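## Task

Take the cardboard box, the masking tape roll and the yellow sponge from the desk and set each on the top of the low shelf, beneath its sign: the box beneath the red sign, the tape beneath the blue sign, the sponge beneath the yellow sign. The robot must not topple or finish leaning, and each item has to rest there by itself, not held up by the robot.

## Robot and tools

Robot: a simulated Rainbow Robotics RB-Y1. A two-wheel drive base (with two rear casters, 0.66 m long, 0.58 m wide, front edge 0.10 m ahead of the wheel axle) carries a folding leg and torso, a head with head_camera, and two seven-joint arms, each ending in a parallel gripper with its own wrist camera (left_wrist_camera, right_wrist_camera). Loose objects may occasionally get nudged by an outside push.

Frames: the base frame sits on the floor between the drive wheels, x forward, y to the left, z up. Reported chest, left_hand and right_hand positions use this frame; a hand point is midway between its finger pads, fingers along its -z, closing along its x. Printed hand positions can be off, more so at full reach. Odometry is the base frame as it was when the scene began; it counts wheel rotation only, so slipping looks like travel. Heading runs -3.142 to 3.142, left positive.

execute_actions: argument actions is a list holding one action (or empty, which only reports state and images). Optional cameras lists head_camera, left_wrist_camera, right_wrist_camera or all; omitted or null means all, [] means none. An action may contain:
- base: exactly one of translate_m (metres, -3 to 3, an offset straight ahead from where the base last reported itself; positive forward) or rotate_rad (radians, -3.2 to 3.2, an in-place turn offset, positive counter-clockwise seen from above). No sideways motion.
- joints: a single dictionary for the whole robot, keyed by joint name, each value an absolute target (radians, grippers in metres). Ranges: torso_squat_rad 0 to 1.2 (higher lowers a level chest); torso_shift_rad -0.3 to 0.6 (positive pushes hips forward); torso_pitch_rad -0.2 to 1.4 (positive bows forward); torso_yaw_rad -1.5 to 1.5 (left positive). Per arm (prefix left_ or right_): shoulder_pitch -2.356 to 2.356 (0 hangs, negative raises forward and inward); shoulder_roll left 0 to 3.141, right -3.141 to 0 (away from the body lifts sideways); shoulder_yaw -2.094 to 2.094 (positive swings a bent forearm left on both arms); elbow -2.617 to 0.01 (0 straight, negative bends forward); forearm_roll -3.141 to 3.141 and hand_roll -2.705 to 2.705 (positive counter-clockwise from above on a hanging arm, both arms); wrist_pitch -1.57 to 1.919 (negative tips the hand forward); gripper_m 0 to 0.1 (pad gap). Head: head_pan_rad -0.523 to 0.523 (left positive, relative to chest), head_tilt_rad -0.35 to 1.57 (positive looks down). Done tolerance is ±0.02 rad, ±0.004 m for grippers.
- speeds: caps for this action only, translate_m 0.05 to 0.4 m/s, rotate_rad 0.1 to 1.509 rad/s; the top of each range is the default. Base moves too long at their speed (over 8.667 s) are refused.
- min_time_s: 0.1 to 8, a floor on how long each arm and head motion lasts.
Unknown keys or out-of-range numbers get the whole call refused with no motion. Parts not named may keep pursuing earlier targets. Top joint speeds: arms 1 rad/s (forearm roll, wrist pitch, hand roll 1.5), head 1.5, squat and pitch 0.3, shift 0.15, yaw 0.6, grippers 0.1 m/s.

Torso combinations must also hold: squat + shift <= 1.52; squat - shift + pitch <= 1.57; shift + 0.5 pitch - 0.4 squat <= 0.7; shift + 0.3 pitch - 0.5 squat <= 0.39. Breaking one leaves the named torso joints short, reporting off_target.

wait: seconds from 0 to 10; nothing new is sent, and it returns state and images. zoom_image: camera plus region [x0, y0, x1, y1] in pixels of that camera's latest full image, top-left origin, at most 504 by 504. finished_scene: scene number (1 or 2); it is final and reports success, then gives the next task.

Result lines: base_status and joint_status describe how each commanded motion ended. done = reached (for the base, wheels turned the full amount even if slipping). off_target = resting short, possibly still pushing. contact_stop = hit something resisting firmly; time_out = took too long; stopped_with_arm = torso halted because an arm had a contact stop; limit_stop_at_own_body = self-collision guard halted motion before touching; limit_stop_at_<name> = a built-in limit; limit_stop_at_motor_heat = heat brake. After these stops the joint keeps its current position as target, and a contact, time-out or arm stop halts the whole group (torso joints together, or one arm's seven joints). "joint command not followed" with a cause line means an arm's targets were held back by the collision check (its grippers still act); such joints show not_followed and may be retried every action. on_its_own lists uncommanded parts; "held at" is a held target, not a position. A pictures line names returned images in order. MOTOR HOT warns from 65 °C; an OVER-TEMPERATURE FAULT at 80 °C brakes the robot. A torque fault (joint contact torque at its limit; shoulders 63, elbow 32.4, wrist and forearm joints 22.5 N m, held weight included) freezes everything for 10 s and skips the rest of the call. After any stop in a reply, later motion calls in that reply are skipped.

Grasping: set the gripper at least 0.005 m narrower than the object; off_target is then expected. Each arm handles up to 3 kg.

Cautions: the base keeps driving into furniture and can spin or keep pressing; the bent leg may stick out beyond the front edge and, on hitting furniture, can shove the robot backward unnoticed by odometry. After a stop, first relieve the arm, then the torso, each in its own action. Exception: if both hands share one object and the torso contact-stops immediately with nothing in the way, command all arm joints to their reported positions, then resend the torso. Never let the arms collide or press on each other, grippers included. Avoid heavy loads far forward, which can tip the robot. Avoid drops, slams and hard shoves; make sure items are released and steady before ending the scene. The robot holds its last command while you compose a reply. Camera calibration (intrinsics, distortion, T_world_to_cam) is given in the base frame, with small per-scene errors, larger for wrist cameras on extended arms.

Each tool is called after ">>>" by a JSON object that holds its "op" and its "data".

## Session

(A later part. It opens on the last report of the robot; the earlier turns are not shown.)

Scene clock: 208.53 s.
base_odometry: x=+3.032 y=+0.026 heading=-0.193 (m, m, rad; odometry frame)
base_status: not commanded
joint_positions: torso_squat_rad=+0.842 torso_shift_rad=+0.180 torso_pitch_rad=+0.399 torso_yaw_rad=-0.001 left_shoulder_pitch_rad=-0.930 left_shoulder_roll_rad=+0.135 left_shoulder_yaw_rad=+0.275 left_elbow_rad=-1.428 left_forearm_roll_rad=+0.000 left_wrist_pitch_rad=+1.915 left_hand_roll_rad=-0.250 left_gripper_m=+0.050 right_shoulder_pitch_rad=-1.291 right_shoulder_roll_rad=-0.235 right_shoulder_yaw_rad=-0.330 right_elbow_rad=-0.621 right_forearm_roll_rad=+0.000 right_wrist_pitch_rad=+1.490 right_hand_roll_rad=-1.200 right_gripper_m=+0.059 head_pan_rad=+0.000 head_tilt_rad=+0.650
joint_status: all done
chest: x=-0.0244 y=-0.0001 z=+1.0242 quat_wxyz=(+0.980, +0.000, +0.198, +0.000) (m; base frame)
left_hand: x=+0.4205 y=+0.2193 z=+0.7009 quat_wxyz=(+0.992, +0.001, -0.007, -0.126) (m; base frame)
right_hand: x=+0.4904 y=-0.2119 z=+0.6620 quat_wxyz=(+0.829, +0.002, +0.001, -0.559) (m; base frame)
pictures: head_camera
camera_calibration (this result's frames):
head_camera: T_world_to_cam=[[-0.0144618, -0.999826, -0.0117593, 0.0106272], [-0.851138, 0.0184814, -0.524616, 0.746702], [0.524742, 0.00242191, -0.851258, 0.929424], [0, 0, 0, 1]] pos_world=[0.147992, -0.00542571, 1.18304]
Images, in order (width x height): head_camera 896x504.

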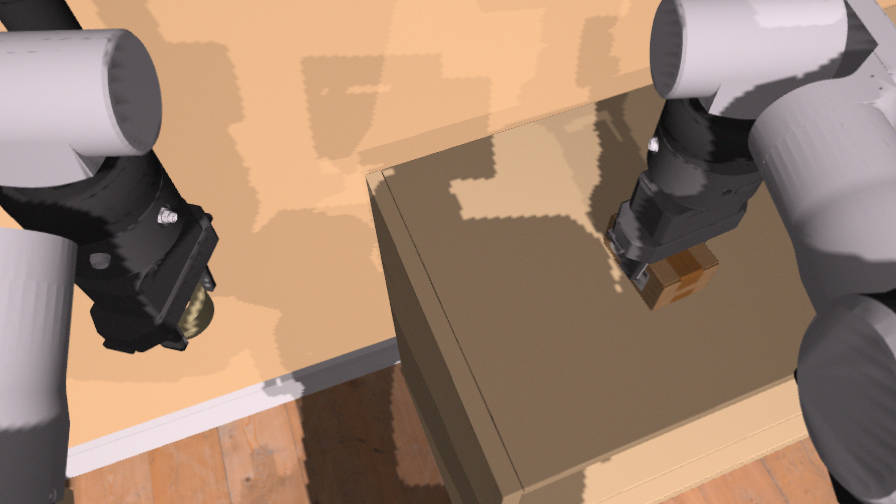

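>>> {"op": "execute_actions", "data": {"actions": [{"joints":{"right_gripper_m":0.1}}], "cameras": []}}

>>> {"op": "execute_actions", "data": {"actions": [{"joints":{"torso_squat_rad":0.72,"head_tilt_rad":0.35}}], "cameras": ["right_wrist_camera"]}}

>>> {"op": "execute_actions", "data": {"actions": [{"base":{"translate_m":-0.45}}], "cameras": ["head_camera"]}}

>>> {"op": "execute_actions", "data": {"actions": [{"base":{"rotate_rad":-1.51},"joints":{"head_tilt_rad":0.05,"right_shoulder_pitch_rad":-0.4,"right_shoulder_roll_rad":-0.3,"right_shoulder_yaw_rad":-0.1,"right_elbow_rad":-0.1,"right_wrist_pitch_rad":0.1},"min_time_s":3}], "cameras": ["head_camera"]}}

Scene clock: 219.47 s.
base_odometry: x=+3.032 y=+0.026 heading=-0.193 (m, m, rad; odometry frame)
base_status: not commanded
joint_positions: torso_squat_rad=+0.842 torso_shift_rad=+0.180 torso_pitch_rad=+0.400 torso_yaw_rad=-0.001 left_shoulder_pitch_rad=-0.930 left_shoulder_roll_rad=+0.135 left_shoulder_yaw_rad=+0.275 left_elbow_rad=-1.428 left_forearm_roll_rad=+0.000 left_wrist_pitch_rad=+1.915 left_hand_roll_rad=-0.250 left_gripper_m=+0.050 right_shoulder_pitch_rad=-1.290 right_shoulder_roll_rad=-0.235 right_shoulder_yaw_rad=-0.330 right_elbow_rad=-0.620 right_forearm_roll_rad=+0.000 right_wrist_pitch_rad=+1.490 right_hand_roll_rad=-1.200 right_gripper_m=+0.099 head_pan_rad=+0.000 head_tilt_rad=+0.650
joint_status: all done
chest: x=-0.0242 y=-0.0001 z=+1.0242 quat_wxyz=(+0.980, +0.000, +0.199, +0.000) (m; base frame)
left_hand: x=+0.4206 y=+0.2193 z=+0.7006 quat_wxyz=(+0.992, +0.001, -0.007, -0.126) (m; base frame)
right_hand: x=+0.4900 y=-0.2121 z=+0.6611 quat_wxyz=(+0.829, +0.001, +0.002, -0.559) (m; base frame)
pictures: none
No camera images: the call's "cameras" was empty. Leave "cameras" out to get every camera's image.

Scene clock: 220.67 s.
base_odometry: x=+3.032 y=+0.026 heading=-0.193 (m, m, rad; odometry frame)
base_status: not commanded
joint_positions: torso_squat_rad=+0.720 torso_shift_rad=+0.180 torso_pitch_rad=+0.400 torso_yaw_rad=-0.001 left_shoulder_pitch_rad=-0.930 left_shoulder_roll_rad=+0.135 left_shoulder_yaw_rad=+0.275 left_elbow_rad=-1.428 left_forearm_roll_rad=+0.000 left_wrist_pitch_rad=+1.915 left_hand_roll_rad=-0.250 left_gripper_m=+0.050 right_shoulder_pitch_rad=-1.290 right_shoulder_roll_rad=-0.235 right_shoulder_yaw_rad=-0.330 right_elbow_rad=-0.620 right_forearm_roll_rad=+0.000 right_wrist_pitch_rad=+1.490 right_hand_roll_rad=-1.200 right_gripper_m=+0.099 head_pan_rad=+0.000 head_tilt_rad=+0.350
joint_status: all done
chest: x=-0.0133 y=-0.0001 z=+1.0833 quat_wxyz=(+0.980, +0.000, +0.199, +0.000) (m; base frame)
left_hand: x=+0.4313 y=+0.2193 z=+0.7596 quat_wxyz=(+0.992, +0.001, -0.007, -0.126) (m; base frame)
right_hand: x=+0.5007 y=-0.2122 z=+0.7200 quat_wxyz=(+0.829, +0.001, +0.002, -0.559) (m; base frame)
pictures: right_wrist_camera
camera_calibration (this result's frames):
right_wrist_camera: T_world_to_cam=[[-0.343692, 0.938734, 0.0255817, 0.357776], [0.712417, 0.242891, 0.658381, -0.752196], [0.611831, 0.244505, -0.75225, 0.379343], [0, 0, 0, 1]] pos_world=[0.426749, -0.245907, 0.77144]
Images, in order (width x height): right_wrist_camera 644x364.

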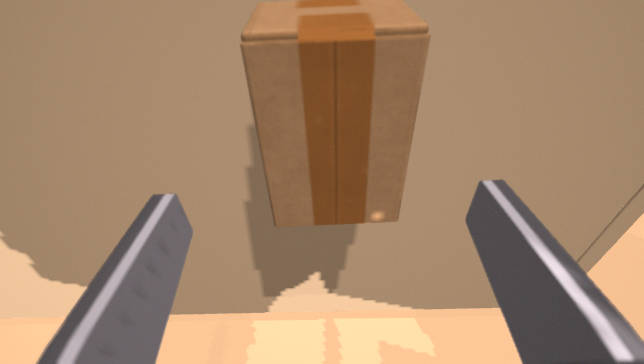

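Scene clock: 223.33 s.
base_odometry: x=+2.590 y=+0.112 heading=-0.193 (m, m, rad; odometry frame)
base_status: done
joint_positions: torso_squat_rad=+0.720 torso_shift_rad=+0.180 torso_pitch_rad=+0.400 torso_yaw_rad=-0.001 left_shoulder_pitch_rad=-0.930 left_shoulder_roll_rad=+0.135 left_shoulder_yaw_rad=+0.275 left_elbow_rad=-1.428 left_forearm_roll_rad=+0.000 left_wrist_pitch_rad=+1.915 left_hand_roll_rad=-0.250 left_gripper_m=+0.050 right_shoulder_pitch_rad=-1.290 right_shoulder_roll_rad=-0.235 right_shoulder_yaw_rad=-0.330 right_elbow_rad=-0.620 right_forearm_roll_rad=+0.000 right_wrist_pitch_rad=+1.490 right_hand_roll_rad=-1.200 right_gripper_m=+0.099 head_pan_rad=+0.000 head_tilt_rad=+0.350
joint_status: not commanded
chest: x=-0.0134 y=-0.0001 z=+1.0833 quat_wxyz=(+0.980, +0.000, +0.199, +0.000) (m; base frame)
left_hand: x=+0.4313 y=+0.2193 z=+0.7596 quat_wxyz=(+0.992, +0.001, -0.007, -0.126) (m; base frame)
right_hand: x=+0.5006 y=-0.2122 z=+0.7200 quat_wxyz=(+0.829, +0.001, +0.002, -0.560) (m; base frame)
pictures: head_camera
camera_calibration (this result's frames):
head_camera: T_world_to_cam=[[-0.0101972, -0.99983, -0.015343, 0.0156077], [-0.658632, 0.0182609, -0.752244, 1.0574], [0.752396, 0.0024346, -0.658707, 0.712039], [0, 0, 0, 1]] pos_world=[0.160858, -0.00543747, 1.26468]
Images, in order (width x height): head_camera 896x504.

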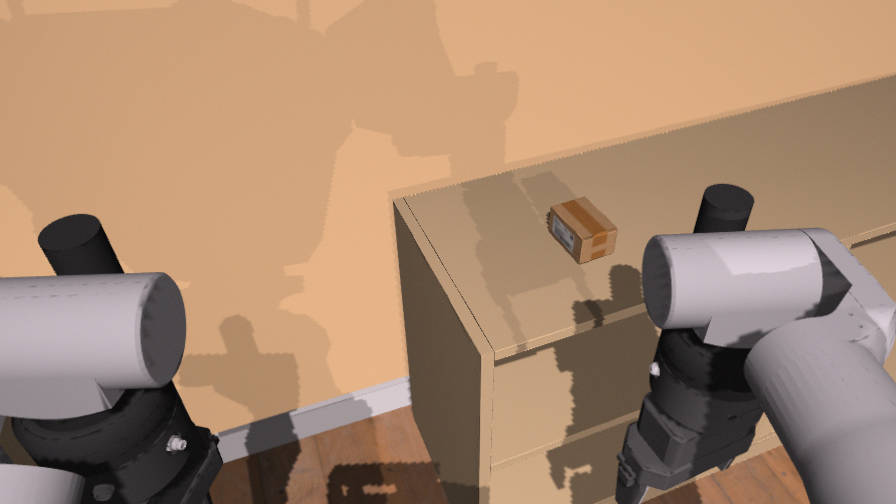

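Scene clock: 227.13 s.
base_odometry: x=+2.590 y=+0.112 heading=-1.703 (m, m, rad; odometry frame)
base_status: done
joint_positions: torso_squat_rad=+0.720 torso_shift_rad=+0.180 torso_pitch_rad=+0.400 torso_yaw_rad=-0.001 left_shoulder_pitch_rad=-0.930 left_shoulder_roll_rad=+0.135 left_shoulder_yaw_rad=+0.275 left_elbow_rad=-1.428 left_forearm_roll_rad=+0.000 left_wrist_pitch_rad=+1.915 left_hand_roll_rad=-0.250 left_gripper_m=+0.050 right_shoulder_pitch_rad=-0.400 right_shoulder_roll_rad=-0.300 right_shoulder_yaw_rad=-0.100 right_elbow_rad=-0.100 right_forearm_roll_rad=+0.000 right_wrist_pitch_rad=+0.100 right_hand_roll_rad=-1.200 right_gripper_m=+0.099 head_pan_rad=+0.000 head_tilt_rad=+0.050
joint_status: all done
chest: x=-0.0134 y=-0.0001 z=+1.0833 quat_wxyz=(+0.980, +0.000, +0.199, +0.000) (m; base frame)
left_hand: x=+0.4313 y=+0.2193 z=+0.7596 quat_wxyz=(+0.992, +0.001, -0.007, -0.126) (m; base frame)
right_hand: x=+0.0549 y=-0.4247 z=+0.4211 quat_wxyz=(+0.828, -0.109, -0.081, -0.545) (m; base frame)
pictures: head_camera
camera_calibration (this result's frames):
head_camera: T_world_to_cam=[[-0.00505564, -0.999833, -0.0175433, 0.0179263], [-0.406918, 0.0180823, -0.913286, 1.2388], [0.913451, 0.00252145, -0.406942, 0.381411], [0, 0, 0, 1]] pos_world=[0.155782, -0.00543883, 1.28691]
Images, in order (width x height): head_camera 896x504.

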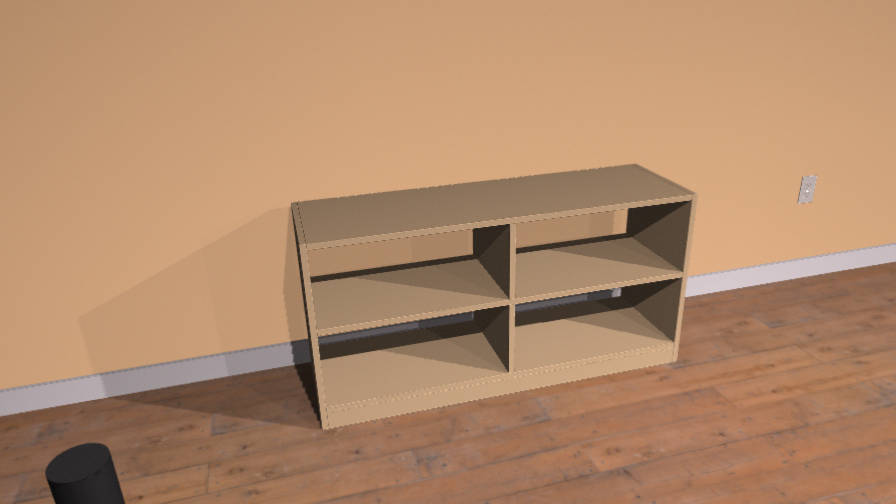

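>>> {"op": "execute_actions", "data": {"actions": [{"base":{"translate_m":1.52},"joints":{"head_tilt_rad":0.65,"torso_squat_rad":0.77,"left_shoulder_pitch_rad":-1.249,"left_shoulder_roll_rad":0.2345,"left_shoulder_yaw_rad":0.3305,"left_elbow_rad":-0.62,"left_wrist_pitch_rad":1.45},"min_time_s":2}], "cameras": []}}

>>> {"op": "execute_actions", "data": {"actions": [{"joints":{"torso_squat_rad":0.834}}], "cameras": ["head_camera","left_wrist_camera"]}}

Scene clock: 240.07 s.
base_odometry: x=+2.390 y=-1.394 heading=-1.703 (m, m, rad; odometry frame)
base_status: done
joint_positions: torso_squat_rad=+0.770 torso_shift_rad=+0.180 torso_pitch_rad=+0.400 torso_yaw_rad=-0.001 left_shoulder_pitch_rad=-1.249 left_shoulder_roll_rad=+0.234 left_shoulder_yaw_rad=+0.330 left_elbow_rad=-0.620 left_forearm_roll_rad=+0.000 left_wrist_pitch_rad=+1.450 left_hand_roll_rad=-0.250 left_gripper_m=+0.050 right_shoulder_pitch_rad=-0.400 right_shoulder_roll_rad=-0.300 right_shoulder_yaw_rad=-0.100 right_elbow_rad=-0.100 right_forearm_roll_rad=+0.000 right_wrist_pitch_rad=+0.100 right_hand_roll_rad=-1.200 right_gripper_m=+0.099 head_pan_rad=+0.000 head_tilt_rad=+0.650
joint_status: all done
chest: x=-0.0176 y=-0.0001 z=+1.0599 quat_wxyz=(+0.980, +0.000, +0.199, +0.000) (m; base frame)
left_hand: x=+0.4889 y=+0.2193 z=+0.6781 quat_wxyz=(+0.992, +0.000, +0.000, -0.125) (m; base frame)
right_hand: x=+0.0507 y=-0.4247 z=+0.3978 quat_wxyz=(+0.828, -0.109, -0.081, -0.545) (m; base frame)
pictures: none
No camera images: the call's "cameras" was empty. Leave "cameras" out to get every camera's image.

Scene clock: 241.00 s.
base_odometry: x=+2.390 y=-1.394 heading=-1.703 (m, m, rad; odometry frame)
base_status: not commanded
joint_positions: torso_squat_rad=+0.834 torso_shift_rad=+0.180 torso_pitch_rad=+0.400 torso_yaw_rad=-0.001 left_shoulder_pitch_rad=-1.249 left_shoulder_roll_rad=+0.234 left_shoulder_yaw_rad=+0.330 left_elbow_rad=-0.620 left_forearm_roll_rad=+0.000 left_wrist_pitch_rad=+1.450 left_hand_roll_rad=-0.250 left_gripper_m=+0.050 right_shoulder_pitch_rad=-0.400 right_shoulder_roll_rad=-0.300 right_shoulder_yaw_rad=-0.100 right_elbow_rad=-0.100 right_forearm_roll_rad=+0.000 right_wrist_pitch_rad=+0.100 right_hand_roll_rad=-1.200 right_gripper_m=+0.099 head_pan_rad=+0.000 head_tilt_rad=+0.650
joint_status: all done
chest: x=-0.0234 y=-0.0001 z=+1.0283 quat_wxyz=(+0.980, +0.000, +0.199, +0.000) (m; base frame)
left_hand: x=+0.4831 y=+0.2193 z=+0.6465 quat_wxyz=(+0.992, +0.000, +0.000, -0.125) (m; base frame)
right_hand: x=+0.0450 y=-0.4247 z=+0.3661 quat_wxyz=(+0.828, -0.109, -0.081, -0.545) (m; base frame)
pictures: head_camera, left_wrist_camera
camera_calibration (this result's frames):
head_camera: T_world_to_cam=[[-0.014472, -0.999826, -0.0117876, 0.0107057], [-0.851423, 0.0185035, -0.524153, 0.749198], [0.52428, 0.00245072, -0.851542, 0.932612], [0, 0, 0, 1]] pos_world=[0.14909, -0.00544455, 1.18698]
left_wrist_camera: T_world_to_cam=[[0.962791, -0.269933, -0.0130445, -0.397866], [-0.190183, -0.711054, 0.676928, -0.162309], [-0.192001, -0.64926, -0.735933, 0.796228], [0, 0, 0, 1]] pos_world=[0.505069, 0.294151, 0.690652]
Images, in order (width x height): head_camera 896x504, left_wrist_camera 644x364.

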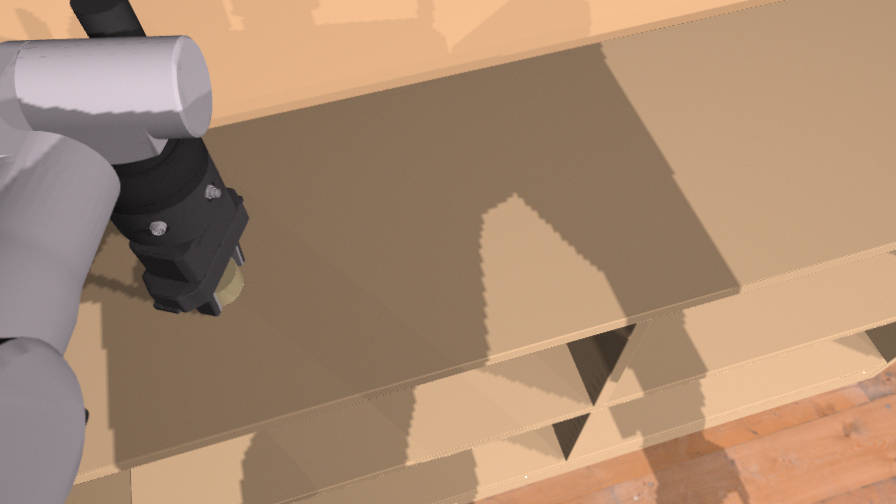

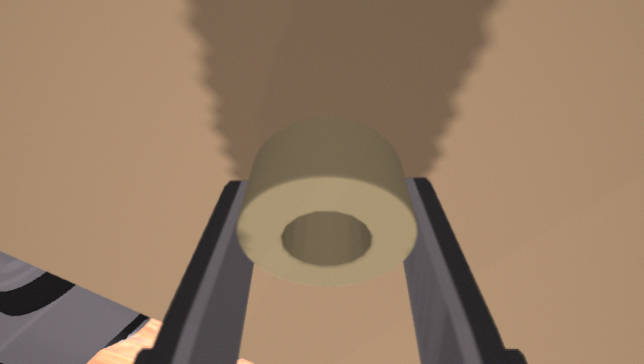

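>>> {"op": "execute_actions", "data": {"actions": [{"joints":{"torso_squat_rad":0.839}}], "cameras": []}}

>>> {"op": "execute_actions", "data": {"actions": [{"joints":{"left_gripper_m":0.09}}], "cameras": ["left_wrist_camera"]}}

>>> {"op": "execute_actions", "data": {"actions": [{"joints":{"torso_squat_rad":0.7}}], "cameras": ["left_wrist_camera"]}}

>>> {"op": "execute_actions", "data": {"actions": [{"base":{"translate_m":-0.5},"joints":{"torso_squat_rad":0.4,"torso_pitch_rad":0,"torso_shift_rad":0,"torso_yaw_rad":1.5,"right_shoulder_pitch_rad":0,"head_pan_rad":0.52,"head_tilt_rad":0.45,"left_shoulder_roll_rad":0.9}}], "cameras": ["head_camera"]}}

Scene clock: 246.40 s.
base_odometry: x=+2.390 y=-1.394 heading=-1.703 (m, m, rad; odometry frame)
base_status: not commanded
joint_positions: torso_squat_rad=+0.839 torso_shift_rad=+0.180 torso_pitch_rad=+0.400 torso_yaw_rad=-0.001 left_shoulder_pitch_rad=-1.250 left_shoulder_roll_rad=+0.234 left_shoulder_yaw_rad=+0.330 left_elbow_rad=-0.620 left_forearm_roll_rad=+0.000 left_wrist_pitch_rad=+1.450 left_hand_roll_rad=-0.250 left_gripper_m=+0.050 right_shoulder_pitch_rad=-0.400 right_shoulder_roll_rad=-0.300 right_shoulder_yaw_rad=-0.100 right_elbow_rad=-0.100 right_forearm_roll_rad=+0.000 right_wrist_pitch_rad=+0.100 right_hand_roll_rad=-1.200 right_gripper_m=+0.099 head_pan_rad=+0.000 head_tilt_rad=+0.650
joint_status: all done
chest: x=-0.0239 y=-0.0001 z=+1.0257 quat_wxyz=(+0.980, +0.000, +0.199, +0.000) (m; base frame)
left_hand: x=+0.4827 y=+0.2193 z=+0.6442 quat_wxyz=(+0.992, +0.000, +0.000, -0.125) (m; base frame)
right_hand: x=+0.0445 y=-0.4247 z=+0.3636 quat_wxyz=(+0.828, -0.109, -0.081, -0.545) (m; base frame)
pictures: none
No camera images: the call's "cameras" was empty. Leave "cameras" out to get every camera's image.

Scene clock: 247.40 s.
base_odometry: x=+2.390 y=-1.394 heading=-1.703 (m, m, rad; odometry frame)
base_status: not commanded
joint_positions: torso_squat_rad=+0.839 torso_shift_rad=+0.180 torso_pitch_rad=+0.400 torso_yaw_rad=-0.001 left_shoulder_pitch_rad=-1.250 left_shoulder_roll_rad=+0.234 left_shoulder_yaw_rad=+0.330 left_elbow_rad=-0.620 left_forearm_roll_rad=+0.000 left_wrist_pitch_rad=+1.450 left_hand_roll_rad=-0.250 left_gripper_m=+0.090 right_shoulder_pitch_rad=-0.400 right_shoulder_roll_rad=-0.300 right_shoulder_yaw_rad=-0.100 right_elbow_rad=-0.100 right_forearm_roll_rad=+0.000 right_wrist_pitch_rad=+0.100 right_hand_roll_rad=-1.200 right_gripper_m=+0.099 head_pan_rad=+0.000 head_tilt_rad=+0.650
joint_status: all done
chest: x=-0.0239 y=-0.0001 z=+1.0257 quat_wxyz=(+0.980, +0.000, +0.199, +0.000) (m; base frame)
left_hand: x=+0.4827 y=+0.2193 z=+0.6441 quat_wxyz=(+0.992, +0.000, +0.000, -0.125) (m; base frame)
right_hand: x=+0.0445 y=-0.4247 z=+0.3636 quat_wxyz=(+0.828, -0.109, -0.081, -0.545) (m; base frame)
pictures: left_wrist_camera
camera_calibration (this result's frames):
left_wrist_camera: T_world_to_cam=[[0.962792, -0.269943, -0.0127105, -0.397771], [-0.19043, -0.711068, 0.676845, -0.160594], [-0.191747, -0.649241, -0.736016, 0.794348], [0, 0, 0, 1]] pos_world=[0.504703, 0.294154, 0.688294]
Images, in order (width x height): left_wrist_camera 644x364.

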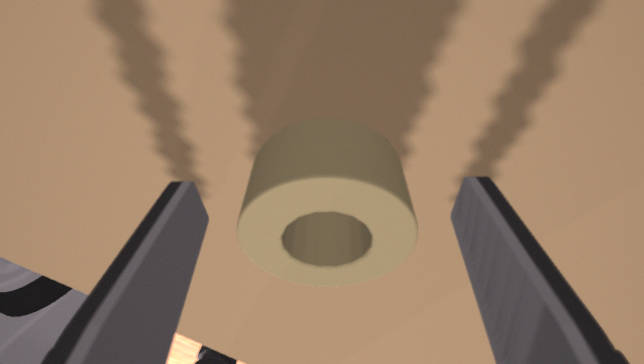

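Scene clock: 248.63 s.
base_odometry: x=+2.390 y=-1.394 heading=-1.703 (m, m, rad; odometry frame)
base_status: not commanded
joint_positions: torso_squat_rad=+0.700 torso_shift_rad=+0.180 torso_pitch_rad=+0.400 torso_yaw_rad=-0.001 left_shoulder_pitch_rad=-1.249 left_shoulder_roll_rad=+0.234 left_shoulder_yaw_rad=+0.330 left_elbow_rad=-0.620 left_forearm_roll_rad=+0.000 left_wrist_pitch_rad=+1.450 left_hand_roll_rad=-0.250 left_gripper_m=+0.090 right_shoulder_pitch_rad=-0.400 right_shoulder_roll_rad=-0.300 right_shoulder_yaw_rad=-0.100 right_elbow_rad=-0.100 right_forearm_roll_rad=+0.000 right_wrist_pitch_rad=+0.100 right_hand_roll_rad=-1.200 right_gripper_m=+0.099 head_pan_rad=+0.000 head_tilt_rad=+0.650
joint_status: all done
chest: x=-0.0117 y=-0.0001 z=+1.0922 quat_wxyz=(+0.980, +0.000, +0.199, +0.000) (m; base frame)
left_hand: x=+0.4948 y=+0.2193 z=+0.7105 quat_wxyz=(+0.992, +0.000, +0.000, -0.125) (m; base frame)
right_hand: x=+0.0566 y=-0.4247 z=+0.4301 quat_wxyz=(+0.828, -0.109, -0.081, -0.545) (m; base frame)
pictures: left_wrist_camera
camera_calibration (this result's frames):
left_wrist_camera: T_world_to_cam=[[0.9628, -0.2699, -0.0130682, -0.408294], [-0.190151, -0.71109, 0.6769, -0.203351], [-0.191988, -0.649234, -0.735959, 0.845546], [0, 0, 0, 1]] pos_world=[0.516773, 0.294159, 0.7546]
Images, in order (width x height): left_wrist_camera 644x364.

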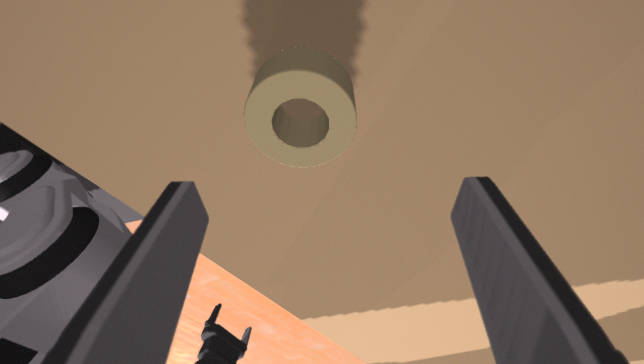

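Scene clock: 251.97 s.
base_odometry: x=+2.455 y=-0.899 heading=-1.704 (m, m, rad; odometry frame)
base_status: done
joint_positions: torso_squat_rad=+0.400 torso_shift_rad=+0.000 torso_pitch_rad=+0.000 torso_yaw_rad=+1.499 left_shoulder_pitch_rad=-1.249 left_shoulder_roll_rad=+0.900 left_shoulder_yaw_rad=+0.330 left_elbow_rad=-0.620 left_forearm_roll_rad=+0.000 left_wrist_pitch_rad=+1.450 left_hand_roll_rad=-0.250 left_gripper_m=+0.090 right_shoulder_pitch_rad=+0.000 right_shoulder_roll_rad=-0.300 right_shoulder_yaw_rad=-0.100 right_elbow_rad=-0.100 right_forearm_roll_rad=+0.000 right_wrist_pitch_rad=+0.100 right_hand_roll_rad=-1.200 right_gripper_m=+0.099 head_pan_rad=+0.520 head_tilt_rad=+0.450
joint_status: all done
chest: x=-0.2279 y=-0.0002 z=+1.2347 quat_wxyz=(+0.732, +0.000, +0.000, +0.681) (m; base frame)
left_hand: x=-0.7940 y=+0.5714 z=+1.2507 quat_wxyz=(+0.579, +0.326, -0.065, +0.744) (m; base frame)
right_hand: x=+0.2210 y=-0.0068 z=+0.5852 quat_wxyz=(+0.984, -0.025, -0.147, +0.098) (m; base frame)
pictures: head_camera
camera_calibration (this result's frames):
head_camera: T_world_to_cam=[[0.903003, 0.429244, -0.0183213, 0.216762], [0.159744, -0.37503, -0.913145, 1.40894], [-0.398833, 0.821646, -0.407223, 0.422574], [0, 0, 0, 1]] pos_world=[-0.25227, 0.0881441, 1.46262]
Images, in order (width x height): head_camera 896x504.

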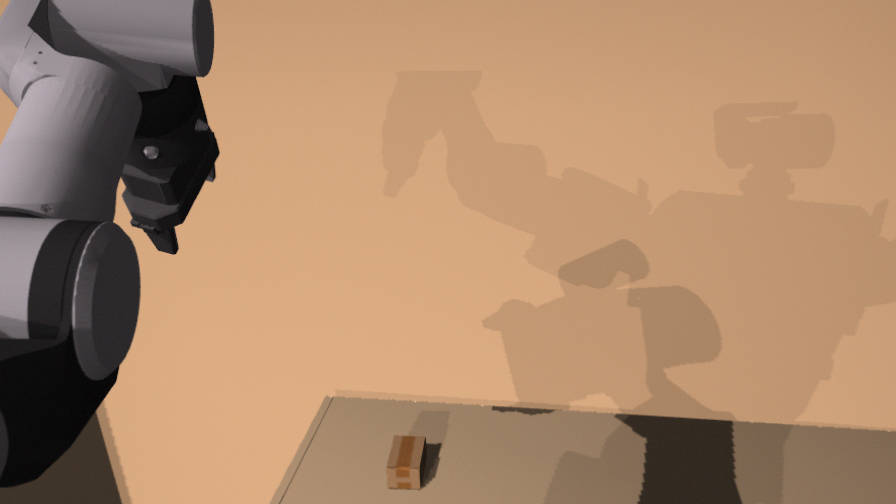

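>>> {"op": "finished_scene", "data": {"scene": 2}}

The scene is finished: the task was done.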